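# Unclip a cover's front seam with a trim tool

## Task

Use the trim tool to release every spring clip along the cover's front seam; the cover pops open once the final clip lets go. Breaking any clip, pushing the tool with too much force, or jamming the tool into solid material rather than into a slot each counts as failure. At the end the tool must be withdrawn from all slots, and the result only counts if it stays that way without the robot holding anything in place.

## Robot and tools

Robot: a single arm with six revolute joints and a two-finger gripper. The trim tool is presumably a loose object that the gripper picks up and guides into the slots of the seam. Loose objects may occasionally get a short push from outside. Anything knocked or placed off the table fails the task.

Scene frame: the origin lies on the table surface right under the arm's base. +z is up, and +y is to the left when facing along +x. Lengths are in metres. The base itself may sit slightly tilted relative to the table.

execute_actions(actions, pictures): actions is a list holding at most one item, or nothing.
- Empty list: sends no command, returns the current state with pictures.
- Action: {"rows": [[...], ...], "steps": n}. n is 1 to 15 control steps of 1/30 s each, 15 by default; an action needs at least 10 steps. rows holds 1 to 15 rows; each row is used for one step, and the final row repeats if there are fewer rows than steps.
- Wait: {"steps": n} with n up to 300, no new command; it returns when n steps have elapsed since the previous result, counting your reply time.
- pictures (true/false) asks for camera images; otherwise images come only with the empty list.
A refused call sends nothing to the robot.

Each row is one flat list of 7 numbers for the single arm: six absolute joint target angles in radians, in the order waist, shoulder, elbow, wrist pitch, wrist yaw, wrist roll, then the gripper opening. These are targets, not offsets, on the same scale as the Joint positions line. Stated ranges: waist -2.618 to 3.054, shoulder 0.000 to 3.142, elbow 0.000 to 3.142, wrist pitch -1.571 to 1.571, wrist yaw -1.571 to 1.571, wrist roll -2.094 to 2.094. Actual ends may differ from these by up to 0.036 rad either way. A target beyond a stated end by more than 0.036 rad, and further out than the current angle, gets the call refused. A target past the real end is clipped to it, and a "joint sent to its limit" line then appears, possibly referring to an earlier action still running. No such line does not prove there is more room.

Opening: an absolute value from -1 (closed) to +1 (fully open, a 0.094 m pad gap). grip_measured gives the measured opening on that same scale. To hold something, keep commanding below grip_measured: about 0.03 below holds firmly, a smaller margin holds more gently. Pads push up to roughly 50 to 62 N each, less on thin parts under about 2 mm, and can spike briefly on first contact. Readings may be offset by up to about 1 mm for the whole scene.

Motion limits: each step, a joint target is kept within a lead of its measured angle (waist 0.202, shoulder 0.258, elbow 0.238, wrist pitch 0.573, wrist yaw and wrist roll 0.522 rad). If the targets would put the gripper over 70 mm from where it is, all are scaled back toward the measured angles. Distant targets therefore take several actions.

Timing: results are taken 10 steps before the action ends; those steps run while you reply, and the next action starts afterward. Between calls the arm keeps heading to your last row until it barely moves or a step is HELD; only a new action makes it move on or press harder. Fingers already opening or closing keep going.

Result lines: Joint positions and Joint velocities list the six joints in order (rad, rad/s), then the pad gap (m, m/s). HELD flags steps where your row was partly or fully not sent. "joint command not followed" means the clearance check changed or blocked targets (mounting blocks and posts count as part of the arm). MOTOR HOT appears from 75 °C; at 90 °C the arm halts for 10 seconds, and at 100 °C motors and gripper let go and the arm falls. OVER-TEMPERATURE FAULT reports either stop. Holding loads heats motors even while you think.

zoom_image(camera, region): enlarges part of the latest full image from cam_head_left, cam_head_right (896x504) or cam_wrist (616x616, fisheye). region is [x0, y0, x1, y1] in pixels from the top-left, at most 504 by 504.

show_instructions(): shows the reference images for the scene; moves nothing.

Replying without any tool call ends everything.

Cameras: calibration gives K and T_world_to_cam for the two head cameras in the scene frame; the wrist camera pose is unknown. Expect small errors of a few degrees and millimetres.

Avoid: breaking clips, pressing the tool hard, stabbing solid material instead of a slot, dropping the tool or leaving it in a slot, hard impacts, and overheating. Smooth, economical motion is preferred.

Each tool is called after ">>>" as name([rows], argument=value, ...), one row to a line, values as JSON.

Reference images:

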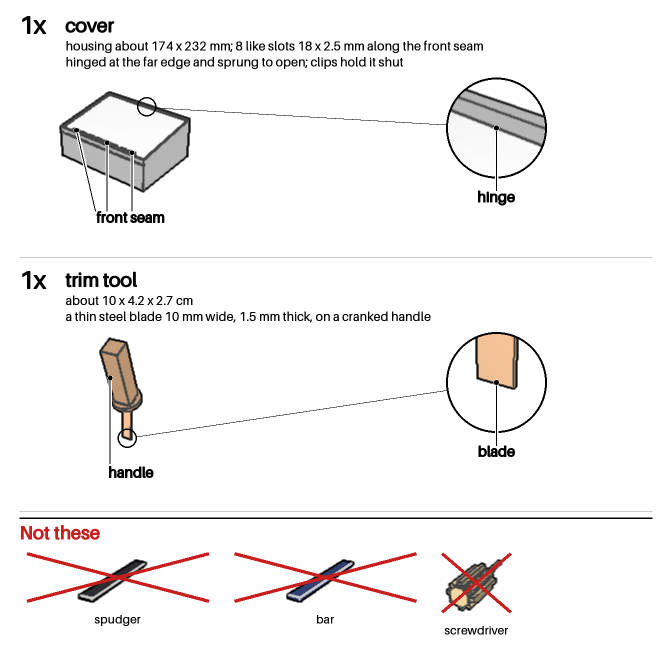

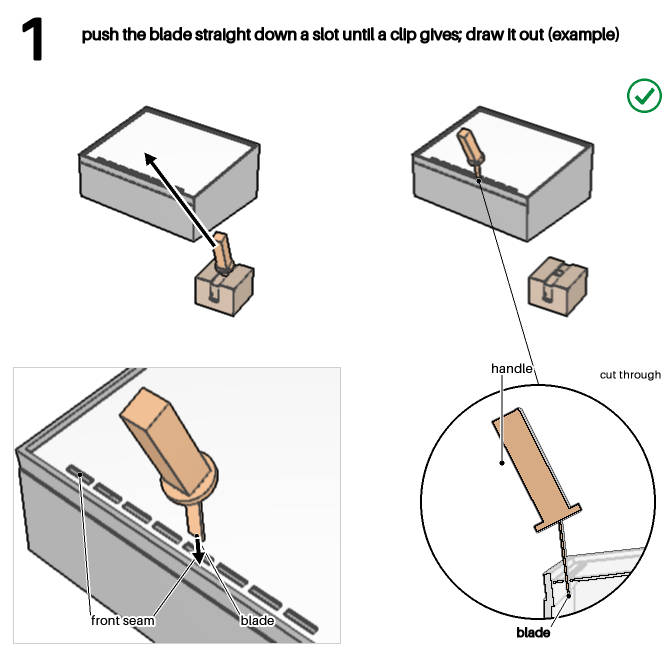

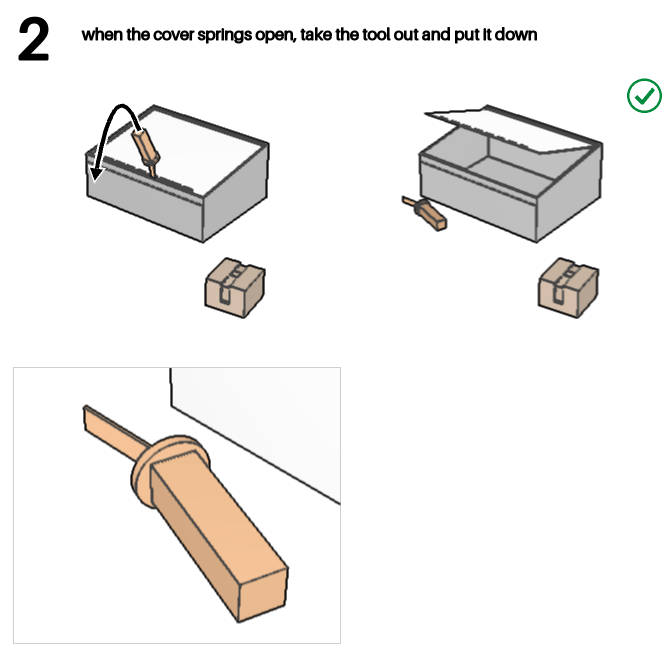

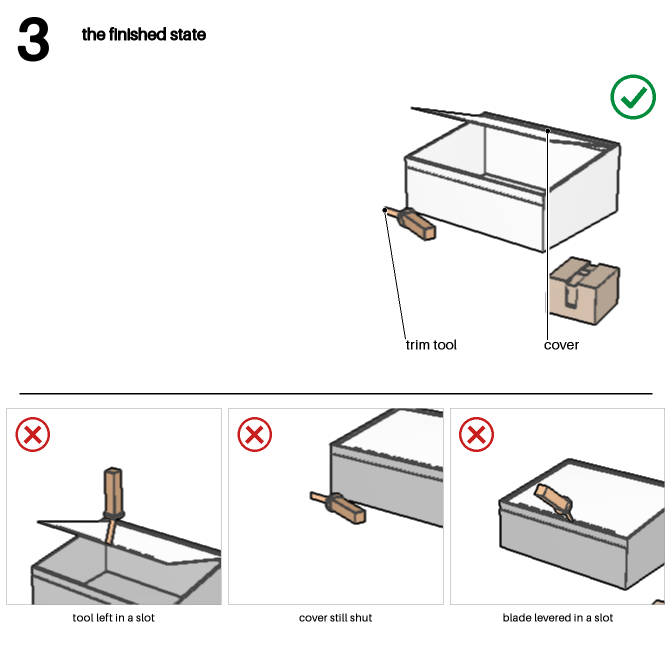

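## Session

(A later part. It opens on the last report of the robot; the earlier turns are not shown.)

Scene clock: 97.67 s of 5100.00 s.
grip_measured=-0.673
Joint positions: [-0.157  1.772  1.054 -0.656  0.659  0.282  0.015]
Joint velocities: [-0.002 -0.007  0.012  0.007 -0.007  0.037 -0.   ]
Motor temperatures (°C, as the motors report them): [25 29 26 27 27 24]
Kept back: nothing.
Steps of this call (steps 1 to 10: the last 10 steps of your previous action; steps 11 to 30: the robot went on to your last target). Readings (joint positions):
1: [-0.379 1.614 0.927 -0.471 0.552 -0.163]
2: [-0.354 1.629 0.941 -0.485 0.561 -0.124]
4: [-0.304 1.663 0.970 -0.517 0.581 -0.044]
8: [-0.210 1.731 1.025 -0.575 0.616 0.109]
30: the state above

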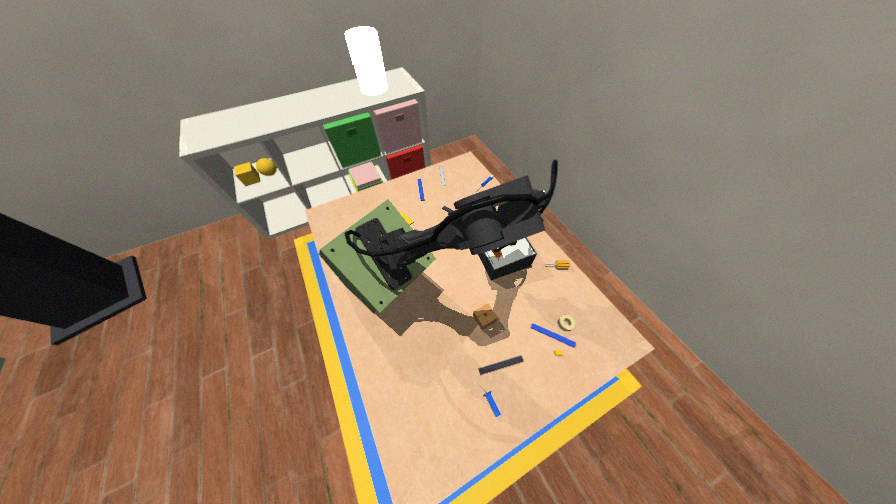

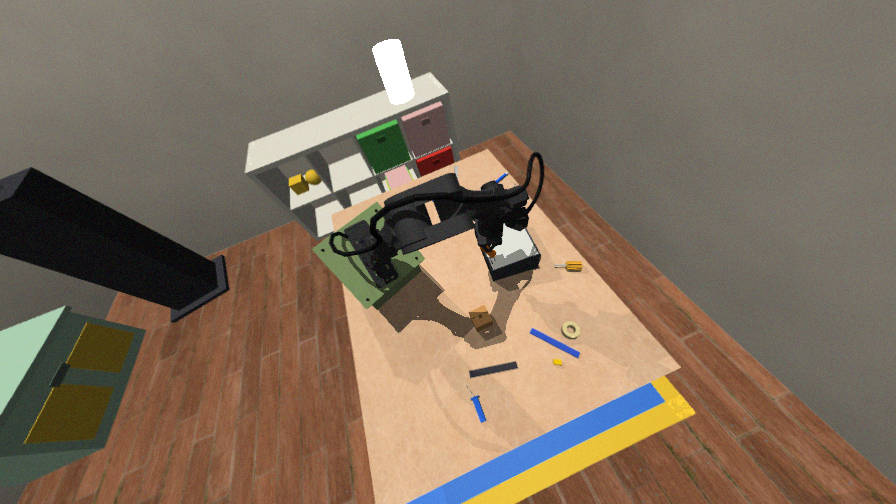

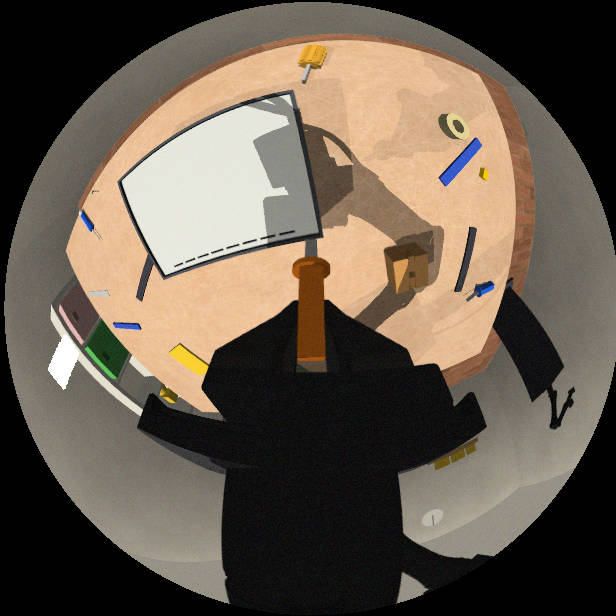

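>>> execute_actions([
  {"rows": [[-0.158,1.785,1.03,-0.64,0.66,0.25,-0.72],[-0.16,1.80,1.02,-0.615,0.66,0.215,-0.72],[-0.161,1.815,1.01,-0.59,0.66,0.18,-0.72],[-0.162,1.83,1.0,-0.565,0.66,0.145,-0.72],[-0.164,1.845,0.99,-0.54,0.66,0.11,-0.72],[-0.165,1.858,0.985,-0.515,0.66,0.08,-0.72],[-0.166,1.868,0.981,-0.49,0.66,0.055,-0.72],[-0.167,1.874,0.979,-0.476,0.66,0.034,-0.72]], "steps": 15},
])

>>> execute_actions([
  {"steps": 30},
], pictures=true)

>>> zoom_image(camera="cam_wrist", region=[150, 160, 350, 300])

Scene clock: 101.43 s of 5100.00 s.
grip_measured=-0.673
Joint positions: [-0.157  1.794  1.041 -0.612  0.66   0.214  0.015]
Joint velocities: [-0.012  0.344 -0.203  0.447 -0.066 -0.696 -0.   ]
Motor temperatures (°C, as the motors report them): [25 29 26 27 27 24]
Steps of this call (steps 1 to 15: the robot went on to your last target; steps 16 to 90: nothing new was sent; then 0.60 s passed at rest; steps 91 to 95: the first 5 steps of this action). Readings (joint positions):
91: [-0.157 1.772 1.054 -0.656 0.660 0.279]
92: [-0.157 1.773 1.054 -0.653 0.660 0.270]
94: [-0.157 1.783 1.048 -0.629 0.660 0.236]
95: the state above

Scene clock: 102.43 s of 5100.00 s.
grip_measured=-0.673
Joint positions: [-0.163  1.872  0.994 -0.491  0.66   0.043  0.015]
Joint velocities: [ 0.002  0.002 -0.012  0.095  0.007 -0.007 -0.001]
Motor temperatures (°C, as the motors report them): [25 29 26 27 27 24]
Kept back: nothing.
Steps of this call (steps 1 to 10: the last 10 steps of your previous action; steps 11 to 30: the robot went on to your last target). Readings (joint positions):
1: [-0.157 1.807 1.033 -0.594 0.660 0.190]
2: [-0.157 1.823 1.024 -0.575 0.660 0.165]
4: [-0.157 1.853 1.008 -0.545 0.660 0.122]
8: [-0.160 1.872 0.994 -0.521 0.660 0.075]
30: the state above
The arm was judged still, so your last target was given up. Only a new action makes it travel on or press farther. Fingers that are still opening or closing keep moving.

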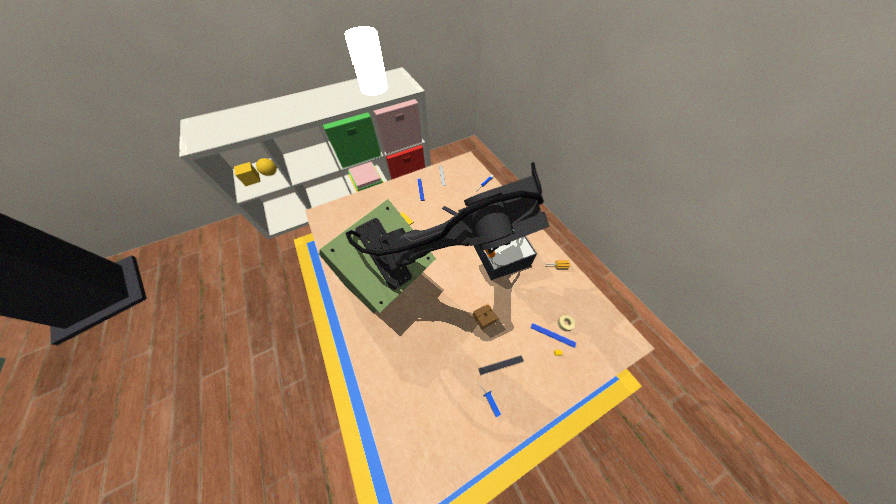

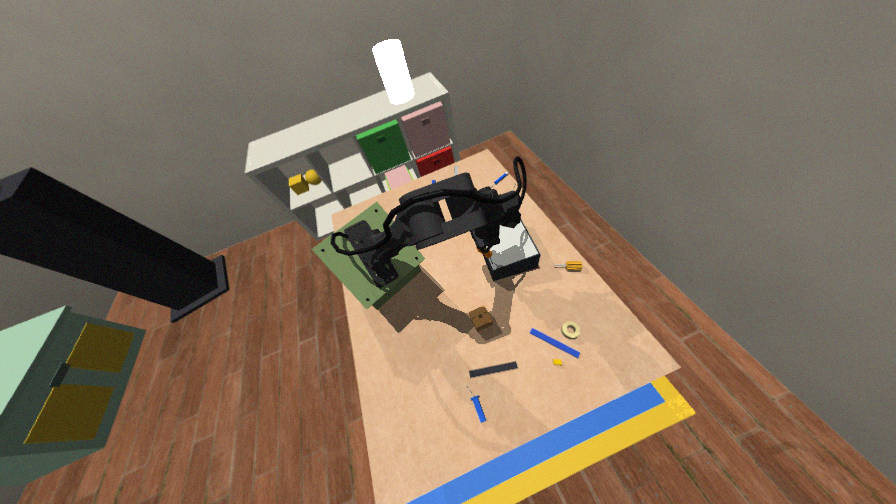

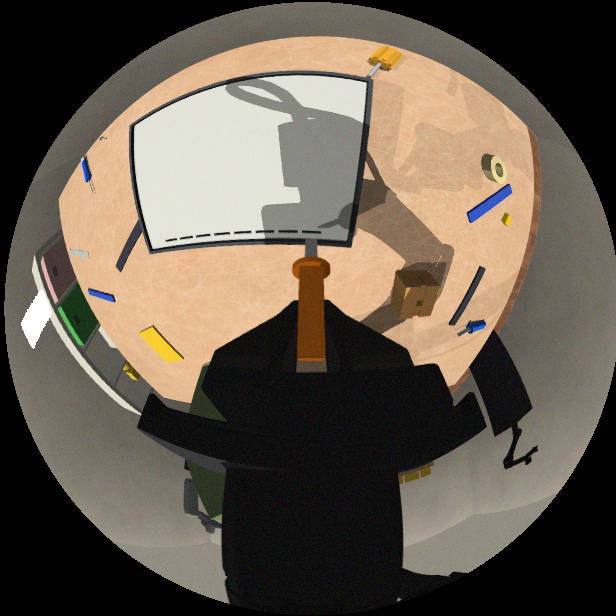

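Region (150, 160, 350, 300) of cam_wrist's 616x616 image, scaled by 2.520, with more detail than that image has; it fills the top 353 rows of this view, and the rest is white.

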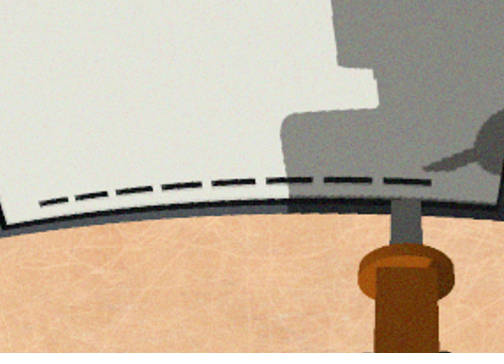

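>>> execute_actions([
  {"rows": [[-0.170,1.875,0.975,-0.47,0.655,0.03,-0.72],[-0.176,1.878,0.968,-0.455,0.652,0.024,-0.72],[-0.182,1.881,0.96,-0.44,0.65,0.018,-0.72],[-0.187,1.884,0.953,-0.42,0.648,0.012,-0.72],[-0.192,1.887,0.947,-0.40,0.645,0.006,-0.72],[-0.195,1.89,0.942,-0.385,0.643,0.0,-0.72],[-0.198,1.892,0.939,-0.377,0.642,-0.004,-0.72]], "steps": 15},
])

>>> execute_actions([
  {"steps": 35},
], pictures=true)

>>> zoom_image(camera="cam_wrist", region=[230, 190, 350, 280])

Scene clock: 108.17 s of 5100.00 s.
grip_measured=-0.673
Joint positions: [-0.175  1.872  0.988 -0.459  0.658  0.031  0.015]
Joint velocities: [-0.168  0.007 -0.139  0.315 -0.066 -0.139 -0.001]
Motor temperatures (°C, as the motors report them): [25 29 26 27 27 24]
Steps of this call (steps 1 to 90: nothing new was sent; then 2.57 s passed at rest; steps 91 to 95: the first 5 steps of this action). Readings (joint positions):
91: [-0.163 1.872 0.994 -0.490 0.660 0.043]
92: [-0.163 1.872 0.994 -0.488 0.659 0.041]
94: [-0.170 1.872 0.992 -0.472 0.658 0.035]
95: the state above

Scene clock: 109.33 s of 5100.00 s.
grip_measured=-0.673
Joint positions: [-0.197  1.872  0.963 -0.392  0.652  0.005  0.015]
Joint velocities: [-0.012 -0.012  0.012  0.037 -0.007  0.022  0.001]
Motor temperatures (°C, as the motors report them): [25 29 26 27 27 24]
Kept back: nothing.
Steps of this call (steps 1 to 10: the last 10 steps of your previous action; steps 11 to 30: the robot went on to your last target; steps 31 to 35: nothing new was sent). Readings (joint positions):
1: [-0.181 1.872 0.982 -0.446 0.657 0.027]
2: [-0.186 1.872 0.976 -0.435 0.656 0.023]
4: [-0.194 1.872 0.966 -0.421 0.655 0.016]
8: [-0.197 1.872 0.963 -0.406 0.653 0.010]
35: the state above
The arm was judged still, so your last target was given up. Only a new action makes it travel on or press farther. Fingers that are still opening or closing keep moving.

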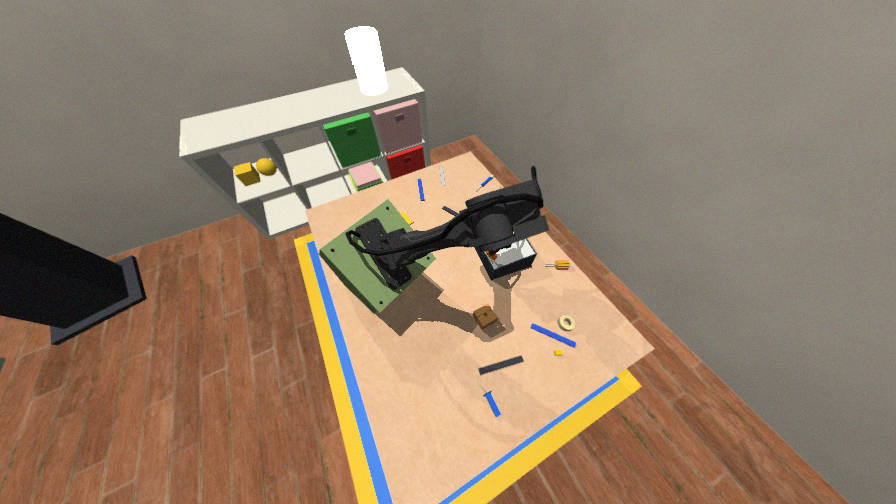

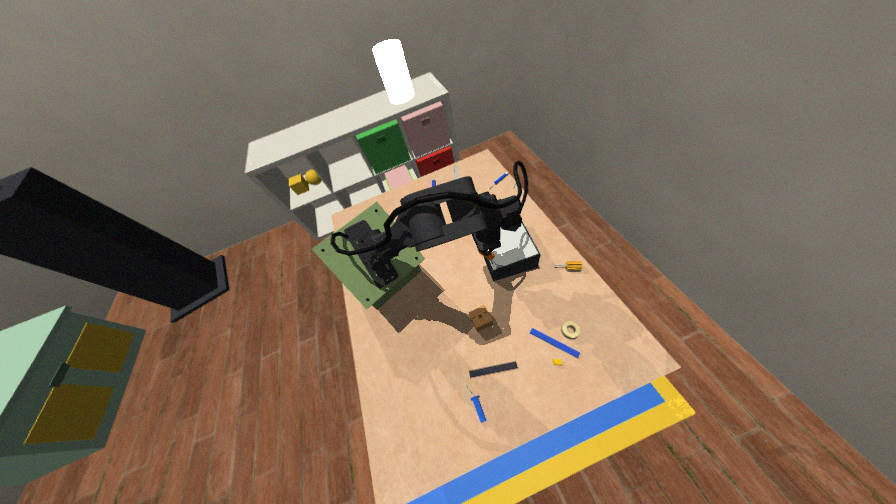

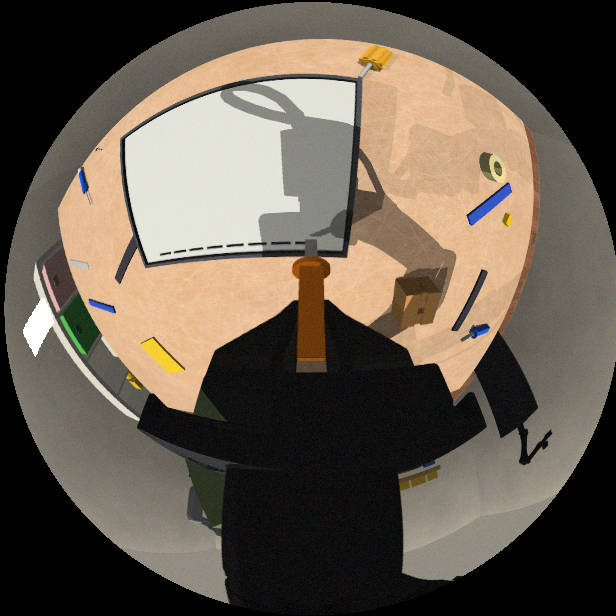

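Region (230, 190, 350, 280) of cam_wrist's 616x616 image, scaled by 4.200, with more detail than that image has; it fills the top 378 rows of this view, and the rest is white.

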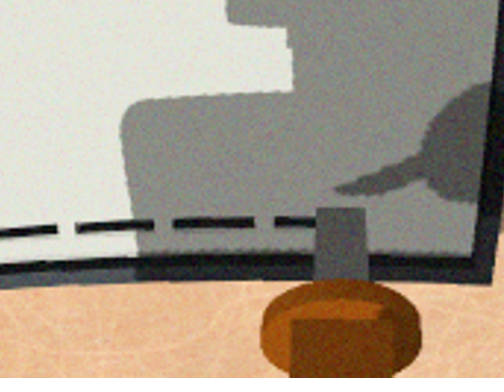

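>>> execute_actions([
  {"rows": [[-0.20,1.90,0.945,-0.385,0.65,0.0,-0.72],[-0.202,1.905,0.938,-0.378,0.65,-0.004,-0.72],[-0.204,1.905,0.932,-0.37,0.65,-0.008,-0.72],[-0.205,1.905,0.927,-0.362,0.65,-0.012,-0.72],[-0.206,1.905,0.923,-0.355,0.65,-0.014,-0.72],[-0.207,1.903,0.92,-0.349,0.65,-0.016,-0.72]], "steps": 15},
])

>>> execute_actions([
  {"steps": 35},
], pictures=true)

>>> zoom_image(camera="cam_wrist", region=[230, 190, 350, 280])

Scene clock: 111.63 s of 5100.00 s.
grip_measured=-0.673
Joint positions: [-0.197  1.887  0.96  -0.383  0.652  0.001  0.015]
Joint velocities: [ 0.007  0.051 -0.11   0.168  0.022 -0.066 -0.001]
Motor temperatures (°C, as the motors report them): [25 29 26 27 27 24]
Steps of this call (steps 1 to 64: nothing new was sent; steps 65 to 69: the first 5 steps of this action). Readings (joint positions):
65: [-0.197 1.873 0.963 -0.392 0.652 0.005]
66: [-0.197 1.875 0.963 -0.390 0.652 0.005]
68: [-0.197 1.884 0.963 -0.388 0.652 0.003]
69: the state above

Scene clock: 112.80 s of 5100.00 s.
grip_measured=-0.673
Joint positions: [-0.199  1.888  0.945 -0.372  0.652 -0.006  0.015]
Joint velocities: [-0.022  0.007  0.002  0.095  0.037 -0.022 -0.002]
Motor temperatures (°C, as the motors report them): [25 29 26 27 27 24]
Kept back: nothing.
Steps of this call (steps 1 to 10: the last 10 steps of your previous action; steps 11 to 30: the robot went on to your last target; steps 31 to 35: nothing new was sent). Readings (joint positions):
1: [-0.197 1.888 0.956 -0.378 0.652 -0.000]
2: [-0.197 1.888 0.951 -0.375 0.652 -0.002]
4: [-0.199 1.888 0.945 -0.373 0.652 -0.004]
8: [-0.199 1.888 0.945 -0.372 0.652 -0.005]
35: the state above
The arm was judged still, so your last target was given up. Only a new action makes it travel on or press farther. Fingers that are still opening or closing keep moving.

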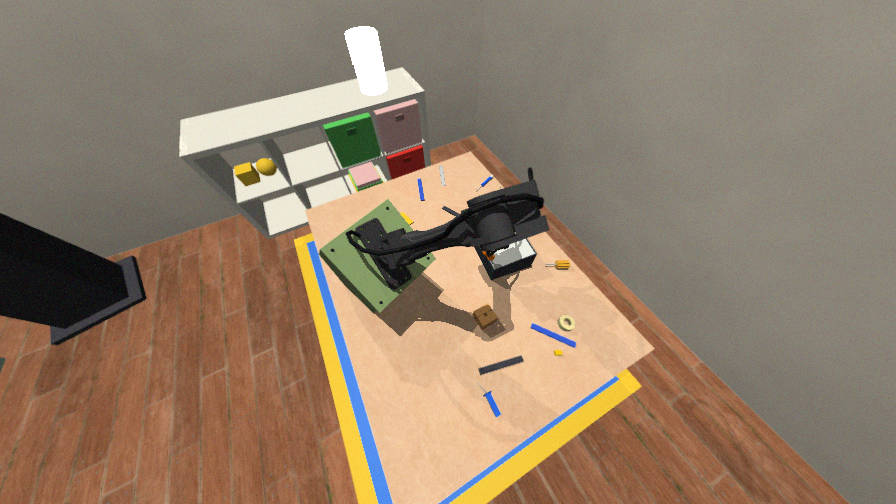

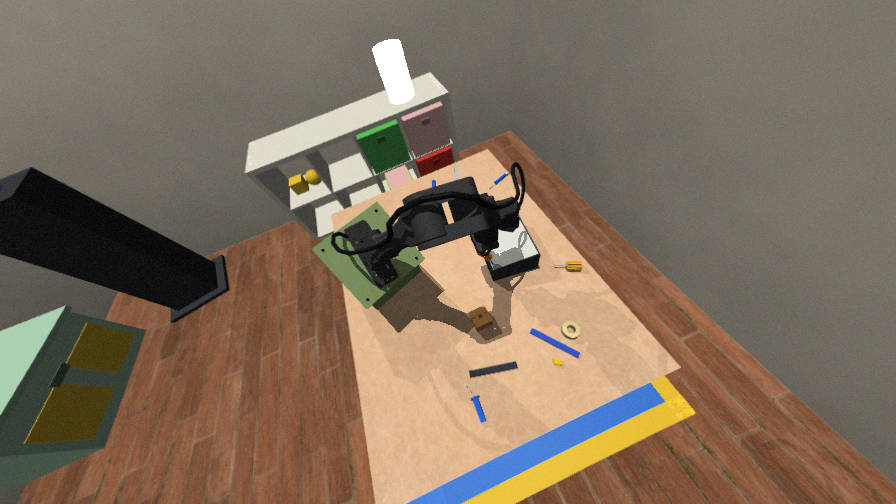

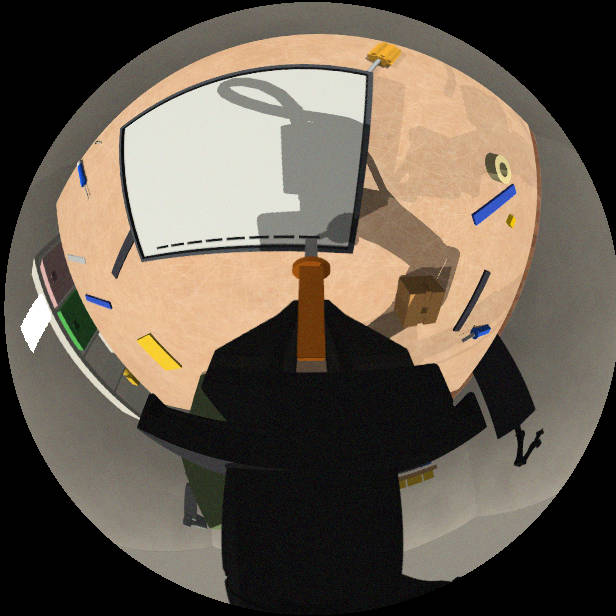

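Region (230, 190, 350, 280) of cam_wrist's 616x616 image, scaled by 4.200, with more detail than that image has; it fills the top 378 rows of this view, and the rest is white.

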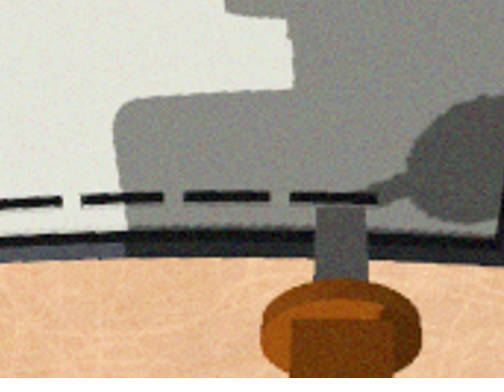

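>>> execute_actions([
  {"rows": [[-0.209,1.906,0.919,-0.344,0.649,-0.019,-0.72],[-0.211,1.908,0.918,-0.340,0.649,-0.021,-0.72],[-0.213,1.911,0.918,-0.335,0.648,-0.024,-0.72],[-0.215,1.913,0.917,-0.330,0.648,-0.026,-0.72],[-0.217,1.915,0.9165,-0.326,0.647,-0.029,-0.72]], "steps": 15},
])

>>> execute_actions([
  {"steps": 35},
], pictures=true)

>>> zoom_image(camera="cam_wrist", region=[250, 200, 350, 275])

Scene clock: 115.80 s of 5100.00 s.
grip_measured=-0.673
Joint positions: [-0.2    1.888  0.945 -0.371  0.652 -0.012  0.015]
Joint velocities: [-0.022 -0.002  0.002 -0.007  0.022 -0.081 -0.001]
Motor temperatures (°C, as the motors report them): [25 29 26 27 27 24]
Steps of this call (steps 1 to 85: nothing new was sent; steps 86 to 90: the first 5 steps of this action). Readings (joint positions):
86: [-0.199 1.888 0.945 -0.372 0.652 -0.007]
87: [-0.199 1.888 0.945 -0.372 0.652 -0.008]
89: [-0.199 1.888 0.945 -0.371 0.652 -0.010]
90: the state above

Scene clock: 116.97 s of 5100.00 s.
grip_measured=-0.673
Joint positions: [-0.2    1.888  0.945 -0.371  0.652 -0.019  0.015]
Joint velocities: [-0.007 -0.012  0.002 -0.007 -0.051  0.037  0.   ]
Motor temperatures (°C, as the motors report them): [25 29 26 27 27 24]
Kept back: nothing.
Steps of this call (steps 1 to 10: the last 10 steps of your previous action; steps 11 to 15: the robot went on to your last target; steps 16 to 35: nothing new was sent). Readings (joint positions):
1: [-0.200 1.888 0.945 -0.371 0.652 -0.013]
2: [-0.200 1.888 0.945 -0.371 0.652 -0.015]
4: [-0.200 1.888 0.945 -0.371 0.652 -0.017]
8: [-0.200 1.888 0.945 -0.371 0.652 -0.018]
35: the state above
The arm was judged still, so your last target was given up. Only a new action makes it travel on or press farther. Fingers that are still opening or closing keep moving.

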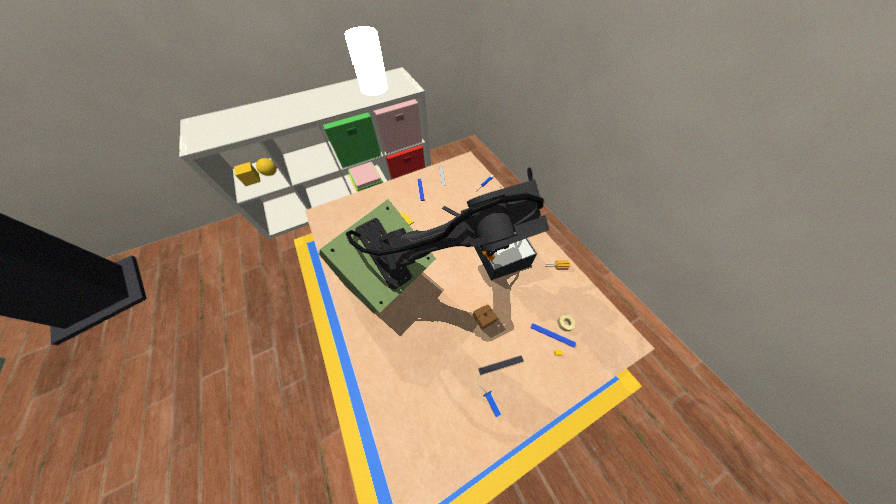

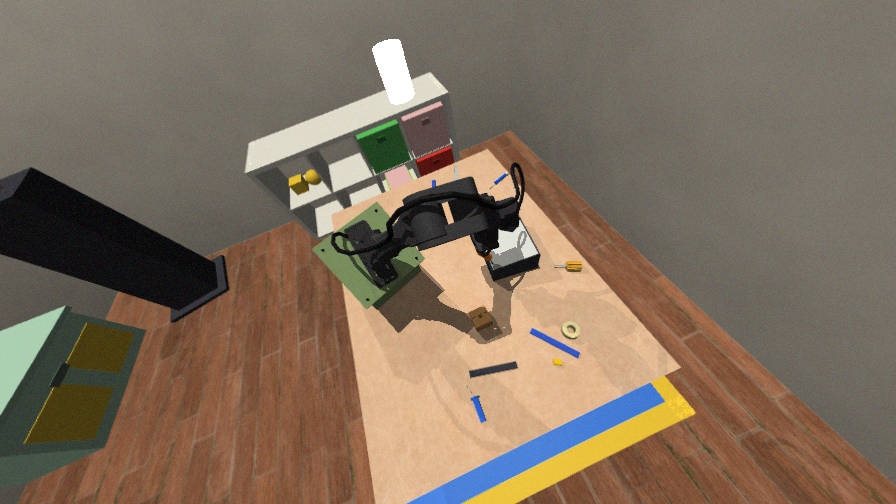

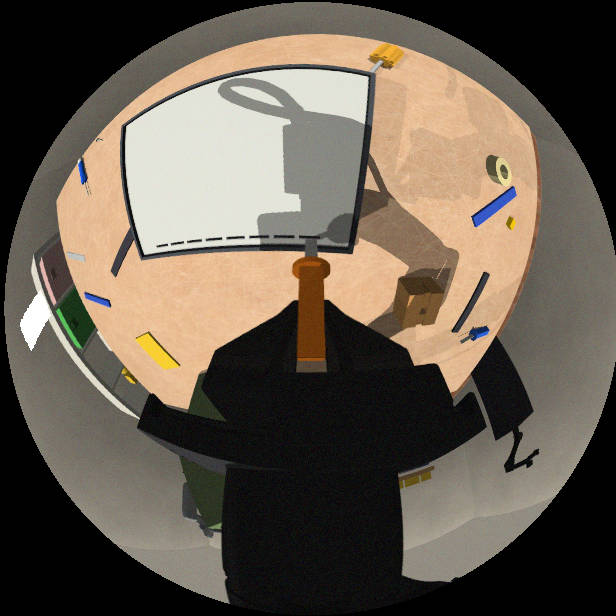

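Region (250, 200, 350, 275) of cam_wrist's 616x616 image, scaled by 5.040, with more detail than that image has; it fills the top 378 rows of this view, and the rest is white.

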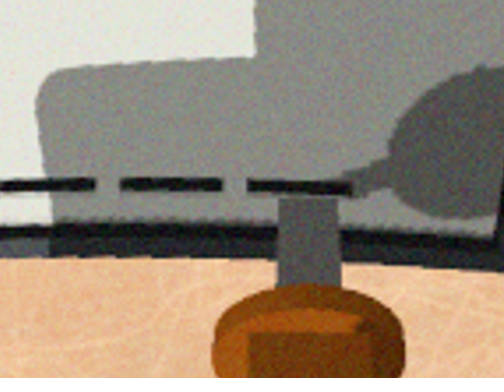

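>>> zoom_image(camera="cam_wrist", region=[285, 220, 345, 260])

Region (285, 220, 345, 260) of cam_wrist's 616x616 image, scaled by 8.400, with more detail than that image has.

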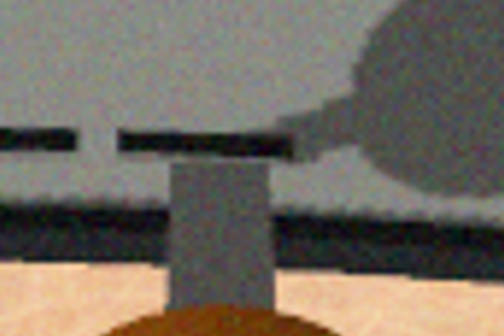

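>>> execute_actions([
  {"rows": [[-0.198,1.885,0.945,-0.375,0.652,-0.015,-0.72],[-0.195,1.875,0.945,-0.385,0.653,-0.010,-0.72],[-0.192,1.866,0.945,-0.395,0.654,-0.005,-0.72],[-0.192,1.866,0.945,-0.405,0.655,-0.002,-0.72]], "steps": 15},
])

>>> execute_actions([
  {"steps": 30},
], pictures=true)

>>> zoom_image(camera="cam_wrist", region=[285, 215, 345, 255])

Scene clock: 122.30 s of 5100.00 s.
grip_measured=-0.673
Joint positions: [-0.2    1.884  0.945 -0.378  0.652 -0.016  0.015]
Joint velocities: [ 0.012 -0.017  0.007 -0.081 -0.037 -0.022 -0.   ]
Motor temperatures (°C, as the motors report them): [25 28 26 27 27 24]
Steps of this call (steps 1 to 90: nothing new was sent; then 2.17 s passed at rest; steps 91 to 95: the first 5 steps of this action). Readings (joint positions):
91: [-0.200 1.888 0.945 -0.372 0.652 -0.019]
92: [-0.200 1.888 0.945 -0.373 0.652 -0.019]
94: [-0.200 1.885 0.945 -0.376 0.652 -0.017]
95: the state above

Scene clock: 123.30 s of 5100.00 s.
grip_measured=-0.673
Joint positions: [-0.2    1.883  0.945 -0.389  0.652 -0.012  0.015]
Joint velocities: [-0.002 -0.017 -0.002  0.022 -0.007  0.022 -0.   ]
Motor temperatures (°C, as the motors report them): [25 29 26 27 27 24]
Kept back: nothing.
Steps of this call (steps 1 to 10: the last 10 steps of your previous action; steps 11 to 30: the robot went on to your last target). Readings (joint positions):
1: [-0.200 1.883 0.945 -0.381 0.652 -0.015]
2: [-0.200 1.883 0.945 -0.382 0.652 -0.015]
4: [-0.200 1.883 0.945 -0.385 0.652 -0.013]
8: [-0.200 1.883 0.945 -0.387 0.652 -0.013]
30: the state above
The arm was judged still, so your last target was given up. Only a new action makes it travel on or press farther. Fingers that are still opening or closing keep moving.

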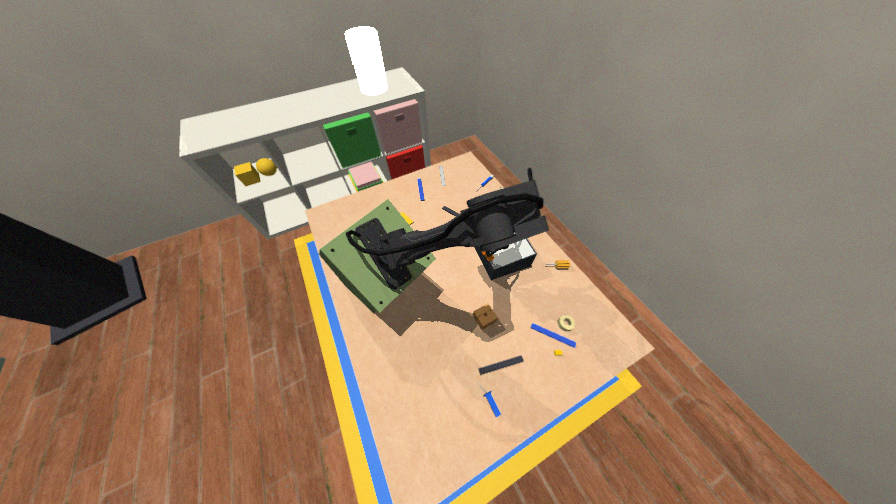

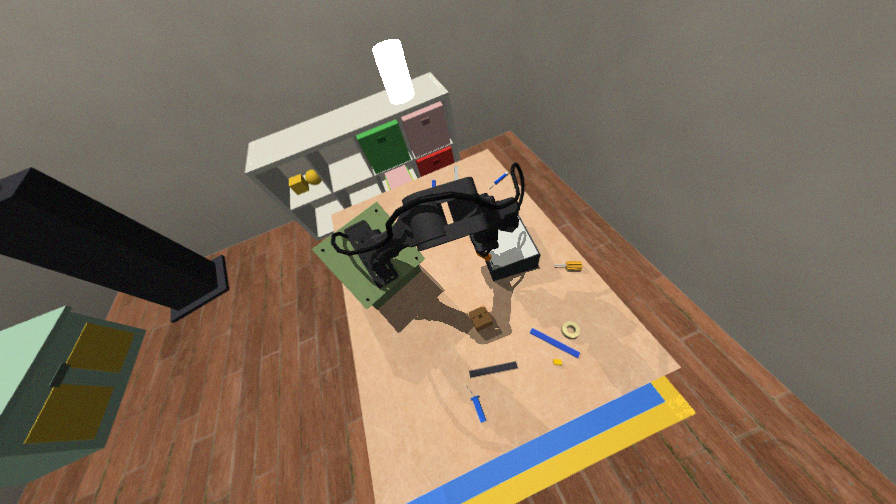

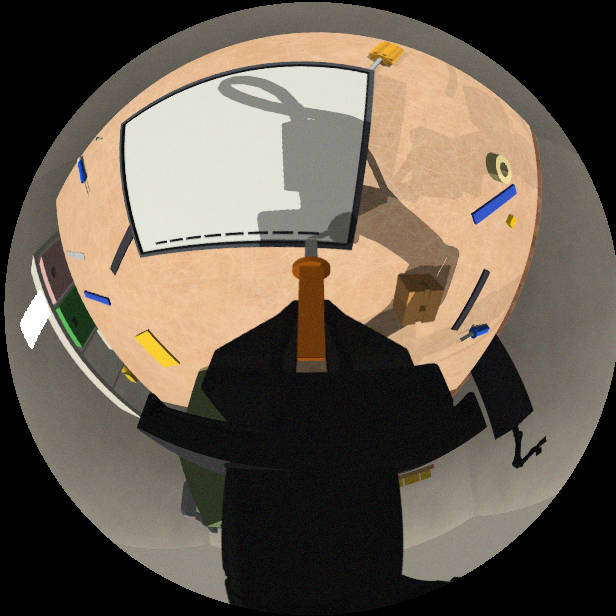

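Region (285, 215, 345, 255) of cam_wrist's 616x616 image, scaled by 8.400, with more detail than that image has.

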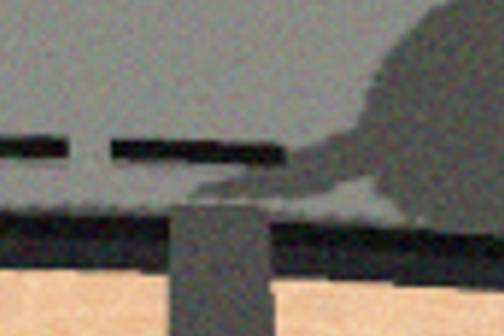

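>>> execute_actions([
  {"rows": [[-0.2,1.860,0.945,-0.389,0.652,-0.012,-0.72],[-0.2,1.858,0.945,-0.389,0.652,-0.012,-0.72],[-0.2,1.858,0.945,-0.389,0.652,-0.012,-0.72],[-0.2,1.858,0.945,-0.389,0.652,-0.012,-0.72],[-0.2,1.858,0.945,-0.375,0.652,-0.012,-0.72],[-0.2,1.858,0.945,-0.365,0.652,-0.012,-0.72],[-0.2,1.858,0.945,-0.358,0.652,-0.012,-0.72],[-0.2,1.858,0.945,-0.353,0.652,-0.012,-0.72]], "steps": 15},
])

>>> execute_actions([
  {"steps": 30},
], pictures=true)

>>> zoom_image(camera="cam_wrist", region=[285, 215, 345, 255])

Scene clock: 125.40 s of 5100.00 s.
grip_measured=-0.673
Joint positions: [-0.2    1.883  0.945 -0.389  0.652 -0.012  0.015]
Joint velocities: [ 0.002  0.002 -0.007  0.022 -0.051  0.081  0.   ]
Motor temperatures (°C, as the motors report them): [25 29 26 27 27 24]
Steps of this call (steps 1 to 58: nothing new was sent; steps 59 to 63: the first 5 steps of this action). Readings (joint positions):
59: [-0.200 1.883 0.945 -0.389 0.652 -0.012]
60: [-0.200 1.883 0.945 -0.389 0.652 -0.012]
62: [-0.200 1.883 0.945 -0.389 0.652 -0.012]
63: the state above

Scene clock: 126.40 s of 5100.00 s.
grip_measured=-0.673
Joint positions: [-0.2    1.883  0.945 -0.368  0.652 -0.012  0.015]
Joint velocities: [-0.007  0.002  0.012  0.007 -0.037 -0.007  0.001]
Motor temperatures (°C, as the motors report them): [25 29 26 27 27 24]
Kept back: nothing.
Steps of this call (steps 1 to 10: the last 10 steps of your previous action; steps 11 to 30: the robot went on to your last target). Readings (joint positions):
1: [-0.200 1.883 0.945 -0.388 0.652 -0.012]
2: [-0.200 1.883 0.945 -0.386 0.652 -0.012]
4: [-0.200 1.883 0.945 -0.379 0.652 -0.012]
8: [-0.200 1.883 0.945 -0.372 0.652 -0.012]
30: the state above
The arm was judged still, so your last target was given up. Only a new action makes it travel on or press farther. Fingers that are still opening or closing keep moving.

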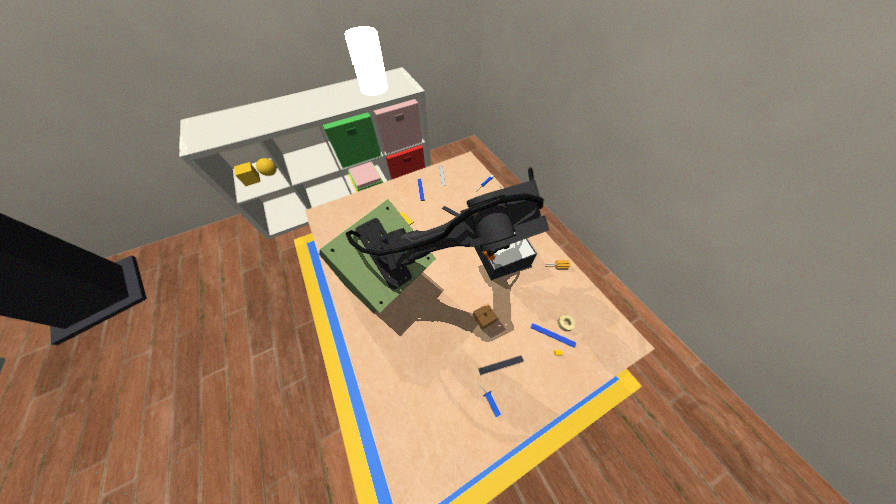

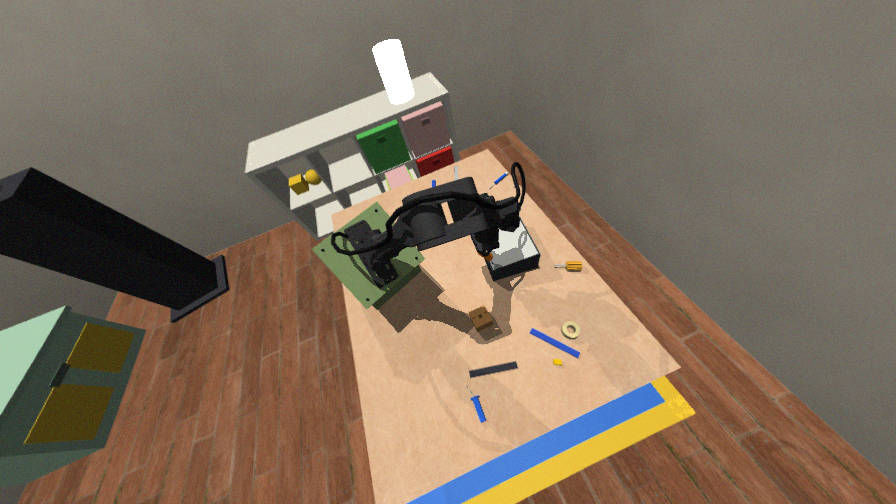

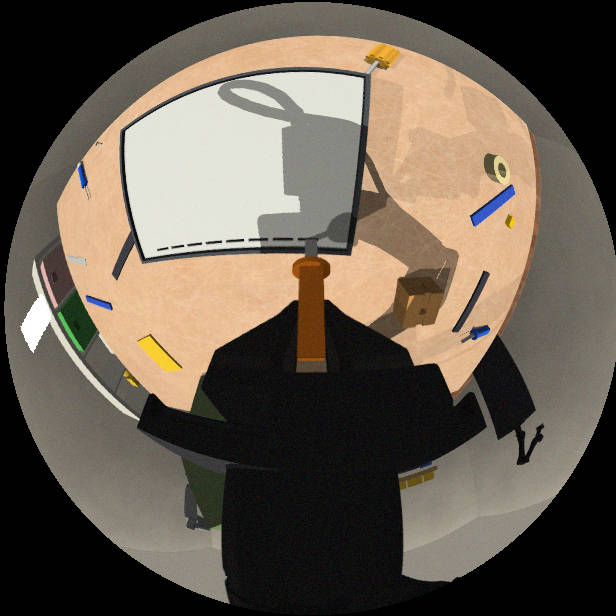

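Region (285, 215, 345, 255) of cam_wrist's 616x616 image, scaled by 8.400, with more detail than that image has.

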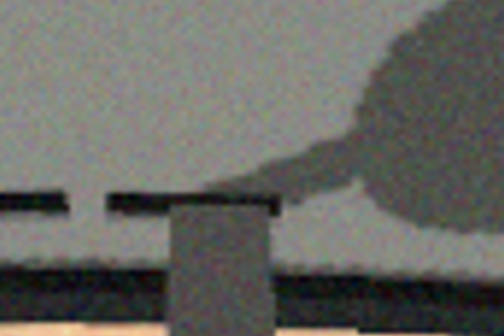

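>>> execute_actions([
  {"rows": [[-0.2,1.883,0.945,-0.349,0.652,-0.012,-0.72]], "steps": 12},
])

>>> execute_actions([
  {"steps": 25},
], pictures=true)

>>> zoom_image(camera="cam_wrist", region=[285, 220, 345, 260])

Scene clock: 127.10 s of 5100.00 s.
grip_measured=-0.673
Joint positions: [-0.2    1.883  0.945 -0.366  0.652 -0.012  0.015]
Joint velocities: [ 0.007  0.002 -0.017  0.007  0.037 -0.125 -0.001]
Motor temperatures (°C, as the motors report them): [25 29 26 27 27 24]
Steps of this call (steps 1 to 19: nothing new was sent; steps 20 to 21: the first 2 steps of this action). Readings (joint positions):
20: [-0.200 1.883 0.945 -0.367 0.652 -0.012]
21: the state above

Scene clock: 127.93 s of 5100.00 s.
grip_measured=-0.673
Joint positions: [-0.2    1.883  0.945 -0.364  0.652 -0.012  0.015]
Joint velocities: [-0.002 -0.007  0.017  0.007 -0.022  0.022 -0.001]
Motor temperatures (°C, as the motors report them): [25 29 26 27 27 24]
Kept back: nothing.
Steps of this call (steps 1 to 10: the last 10 steps of your previous action; steps 11 to 15: the robot went on to your last target; steps 16 to 25: nothing new was sent). Readings (joint positions):
1: [-0.200 1.883 0.945 -0.366 0.652 -0.012]
2: [-0.200 1.883 0.945 -0.365 0.652 -0.012]
4: [-0.200 1.883 0.945 -0.364 0.652 -0.012]
8: [-0.200 1.883 0.945 -0.364 0.652 -0.012]
25: the state above
The arm was judged still, so your last target was given up. Only a new action makes it travel on or press farther. Fingers that are still opening or closing keep moving.

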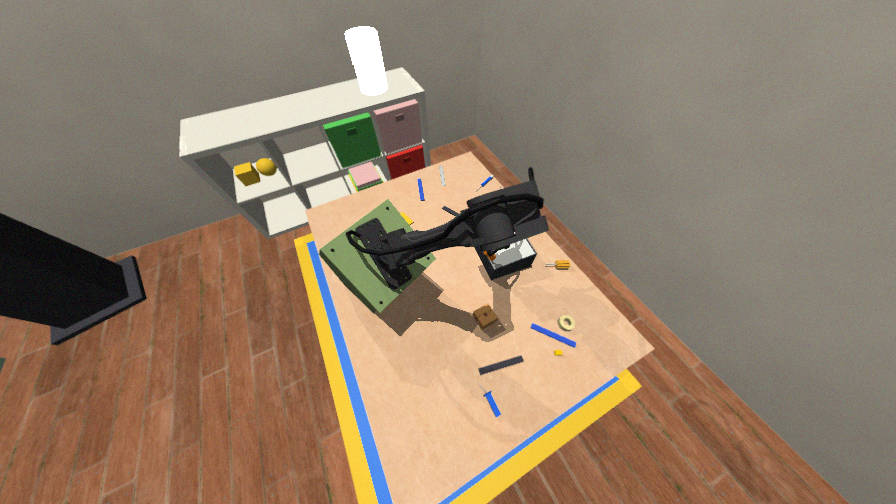

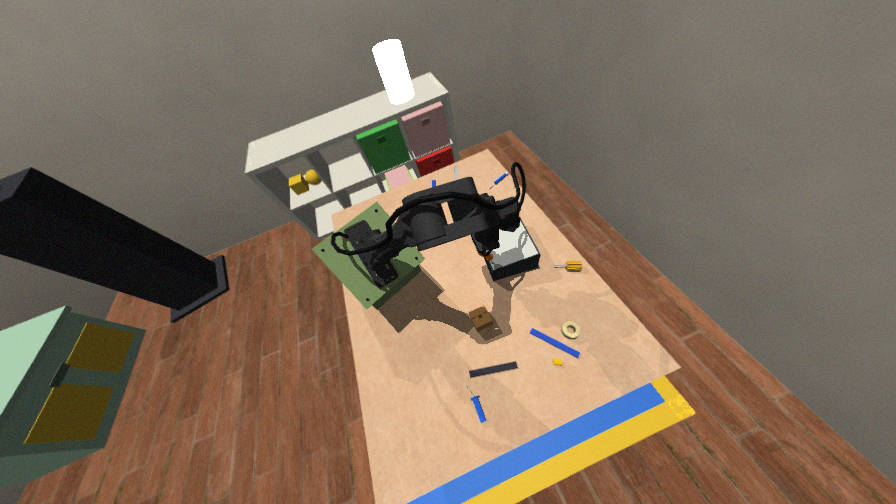

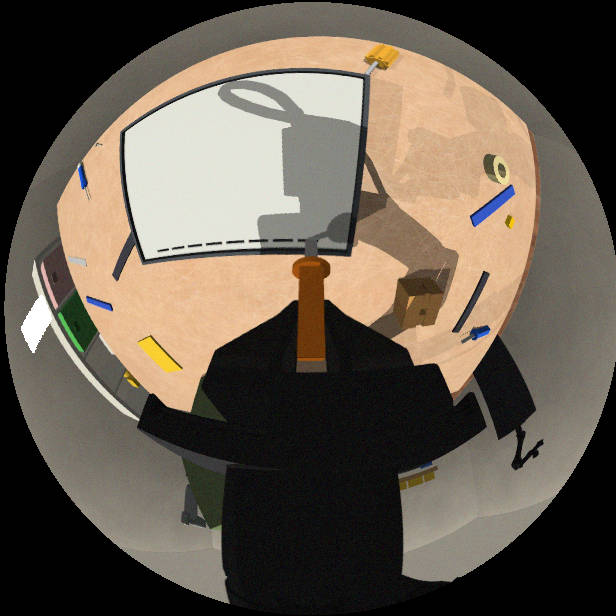

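Region (285, 220, 345, 260) of cam_wrist's 616x616 image, scaled by 8.400, with more detail than that image has.

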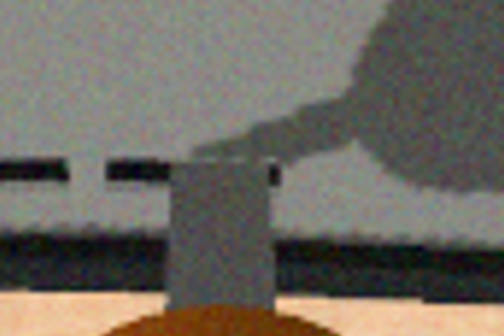

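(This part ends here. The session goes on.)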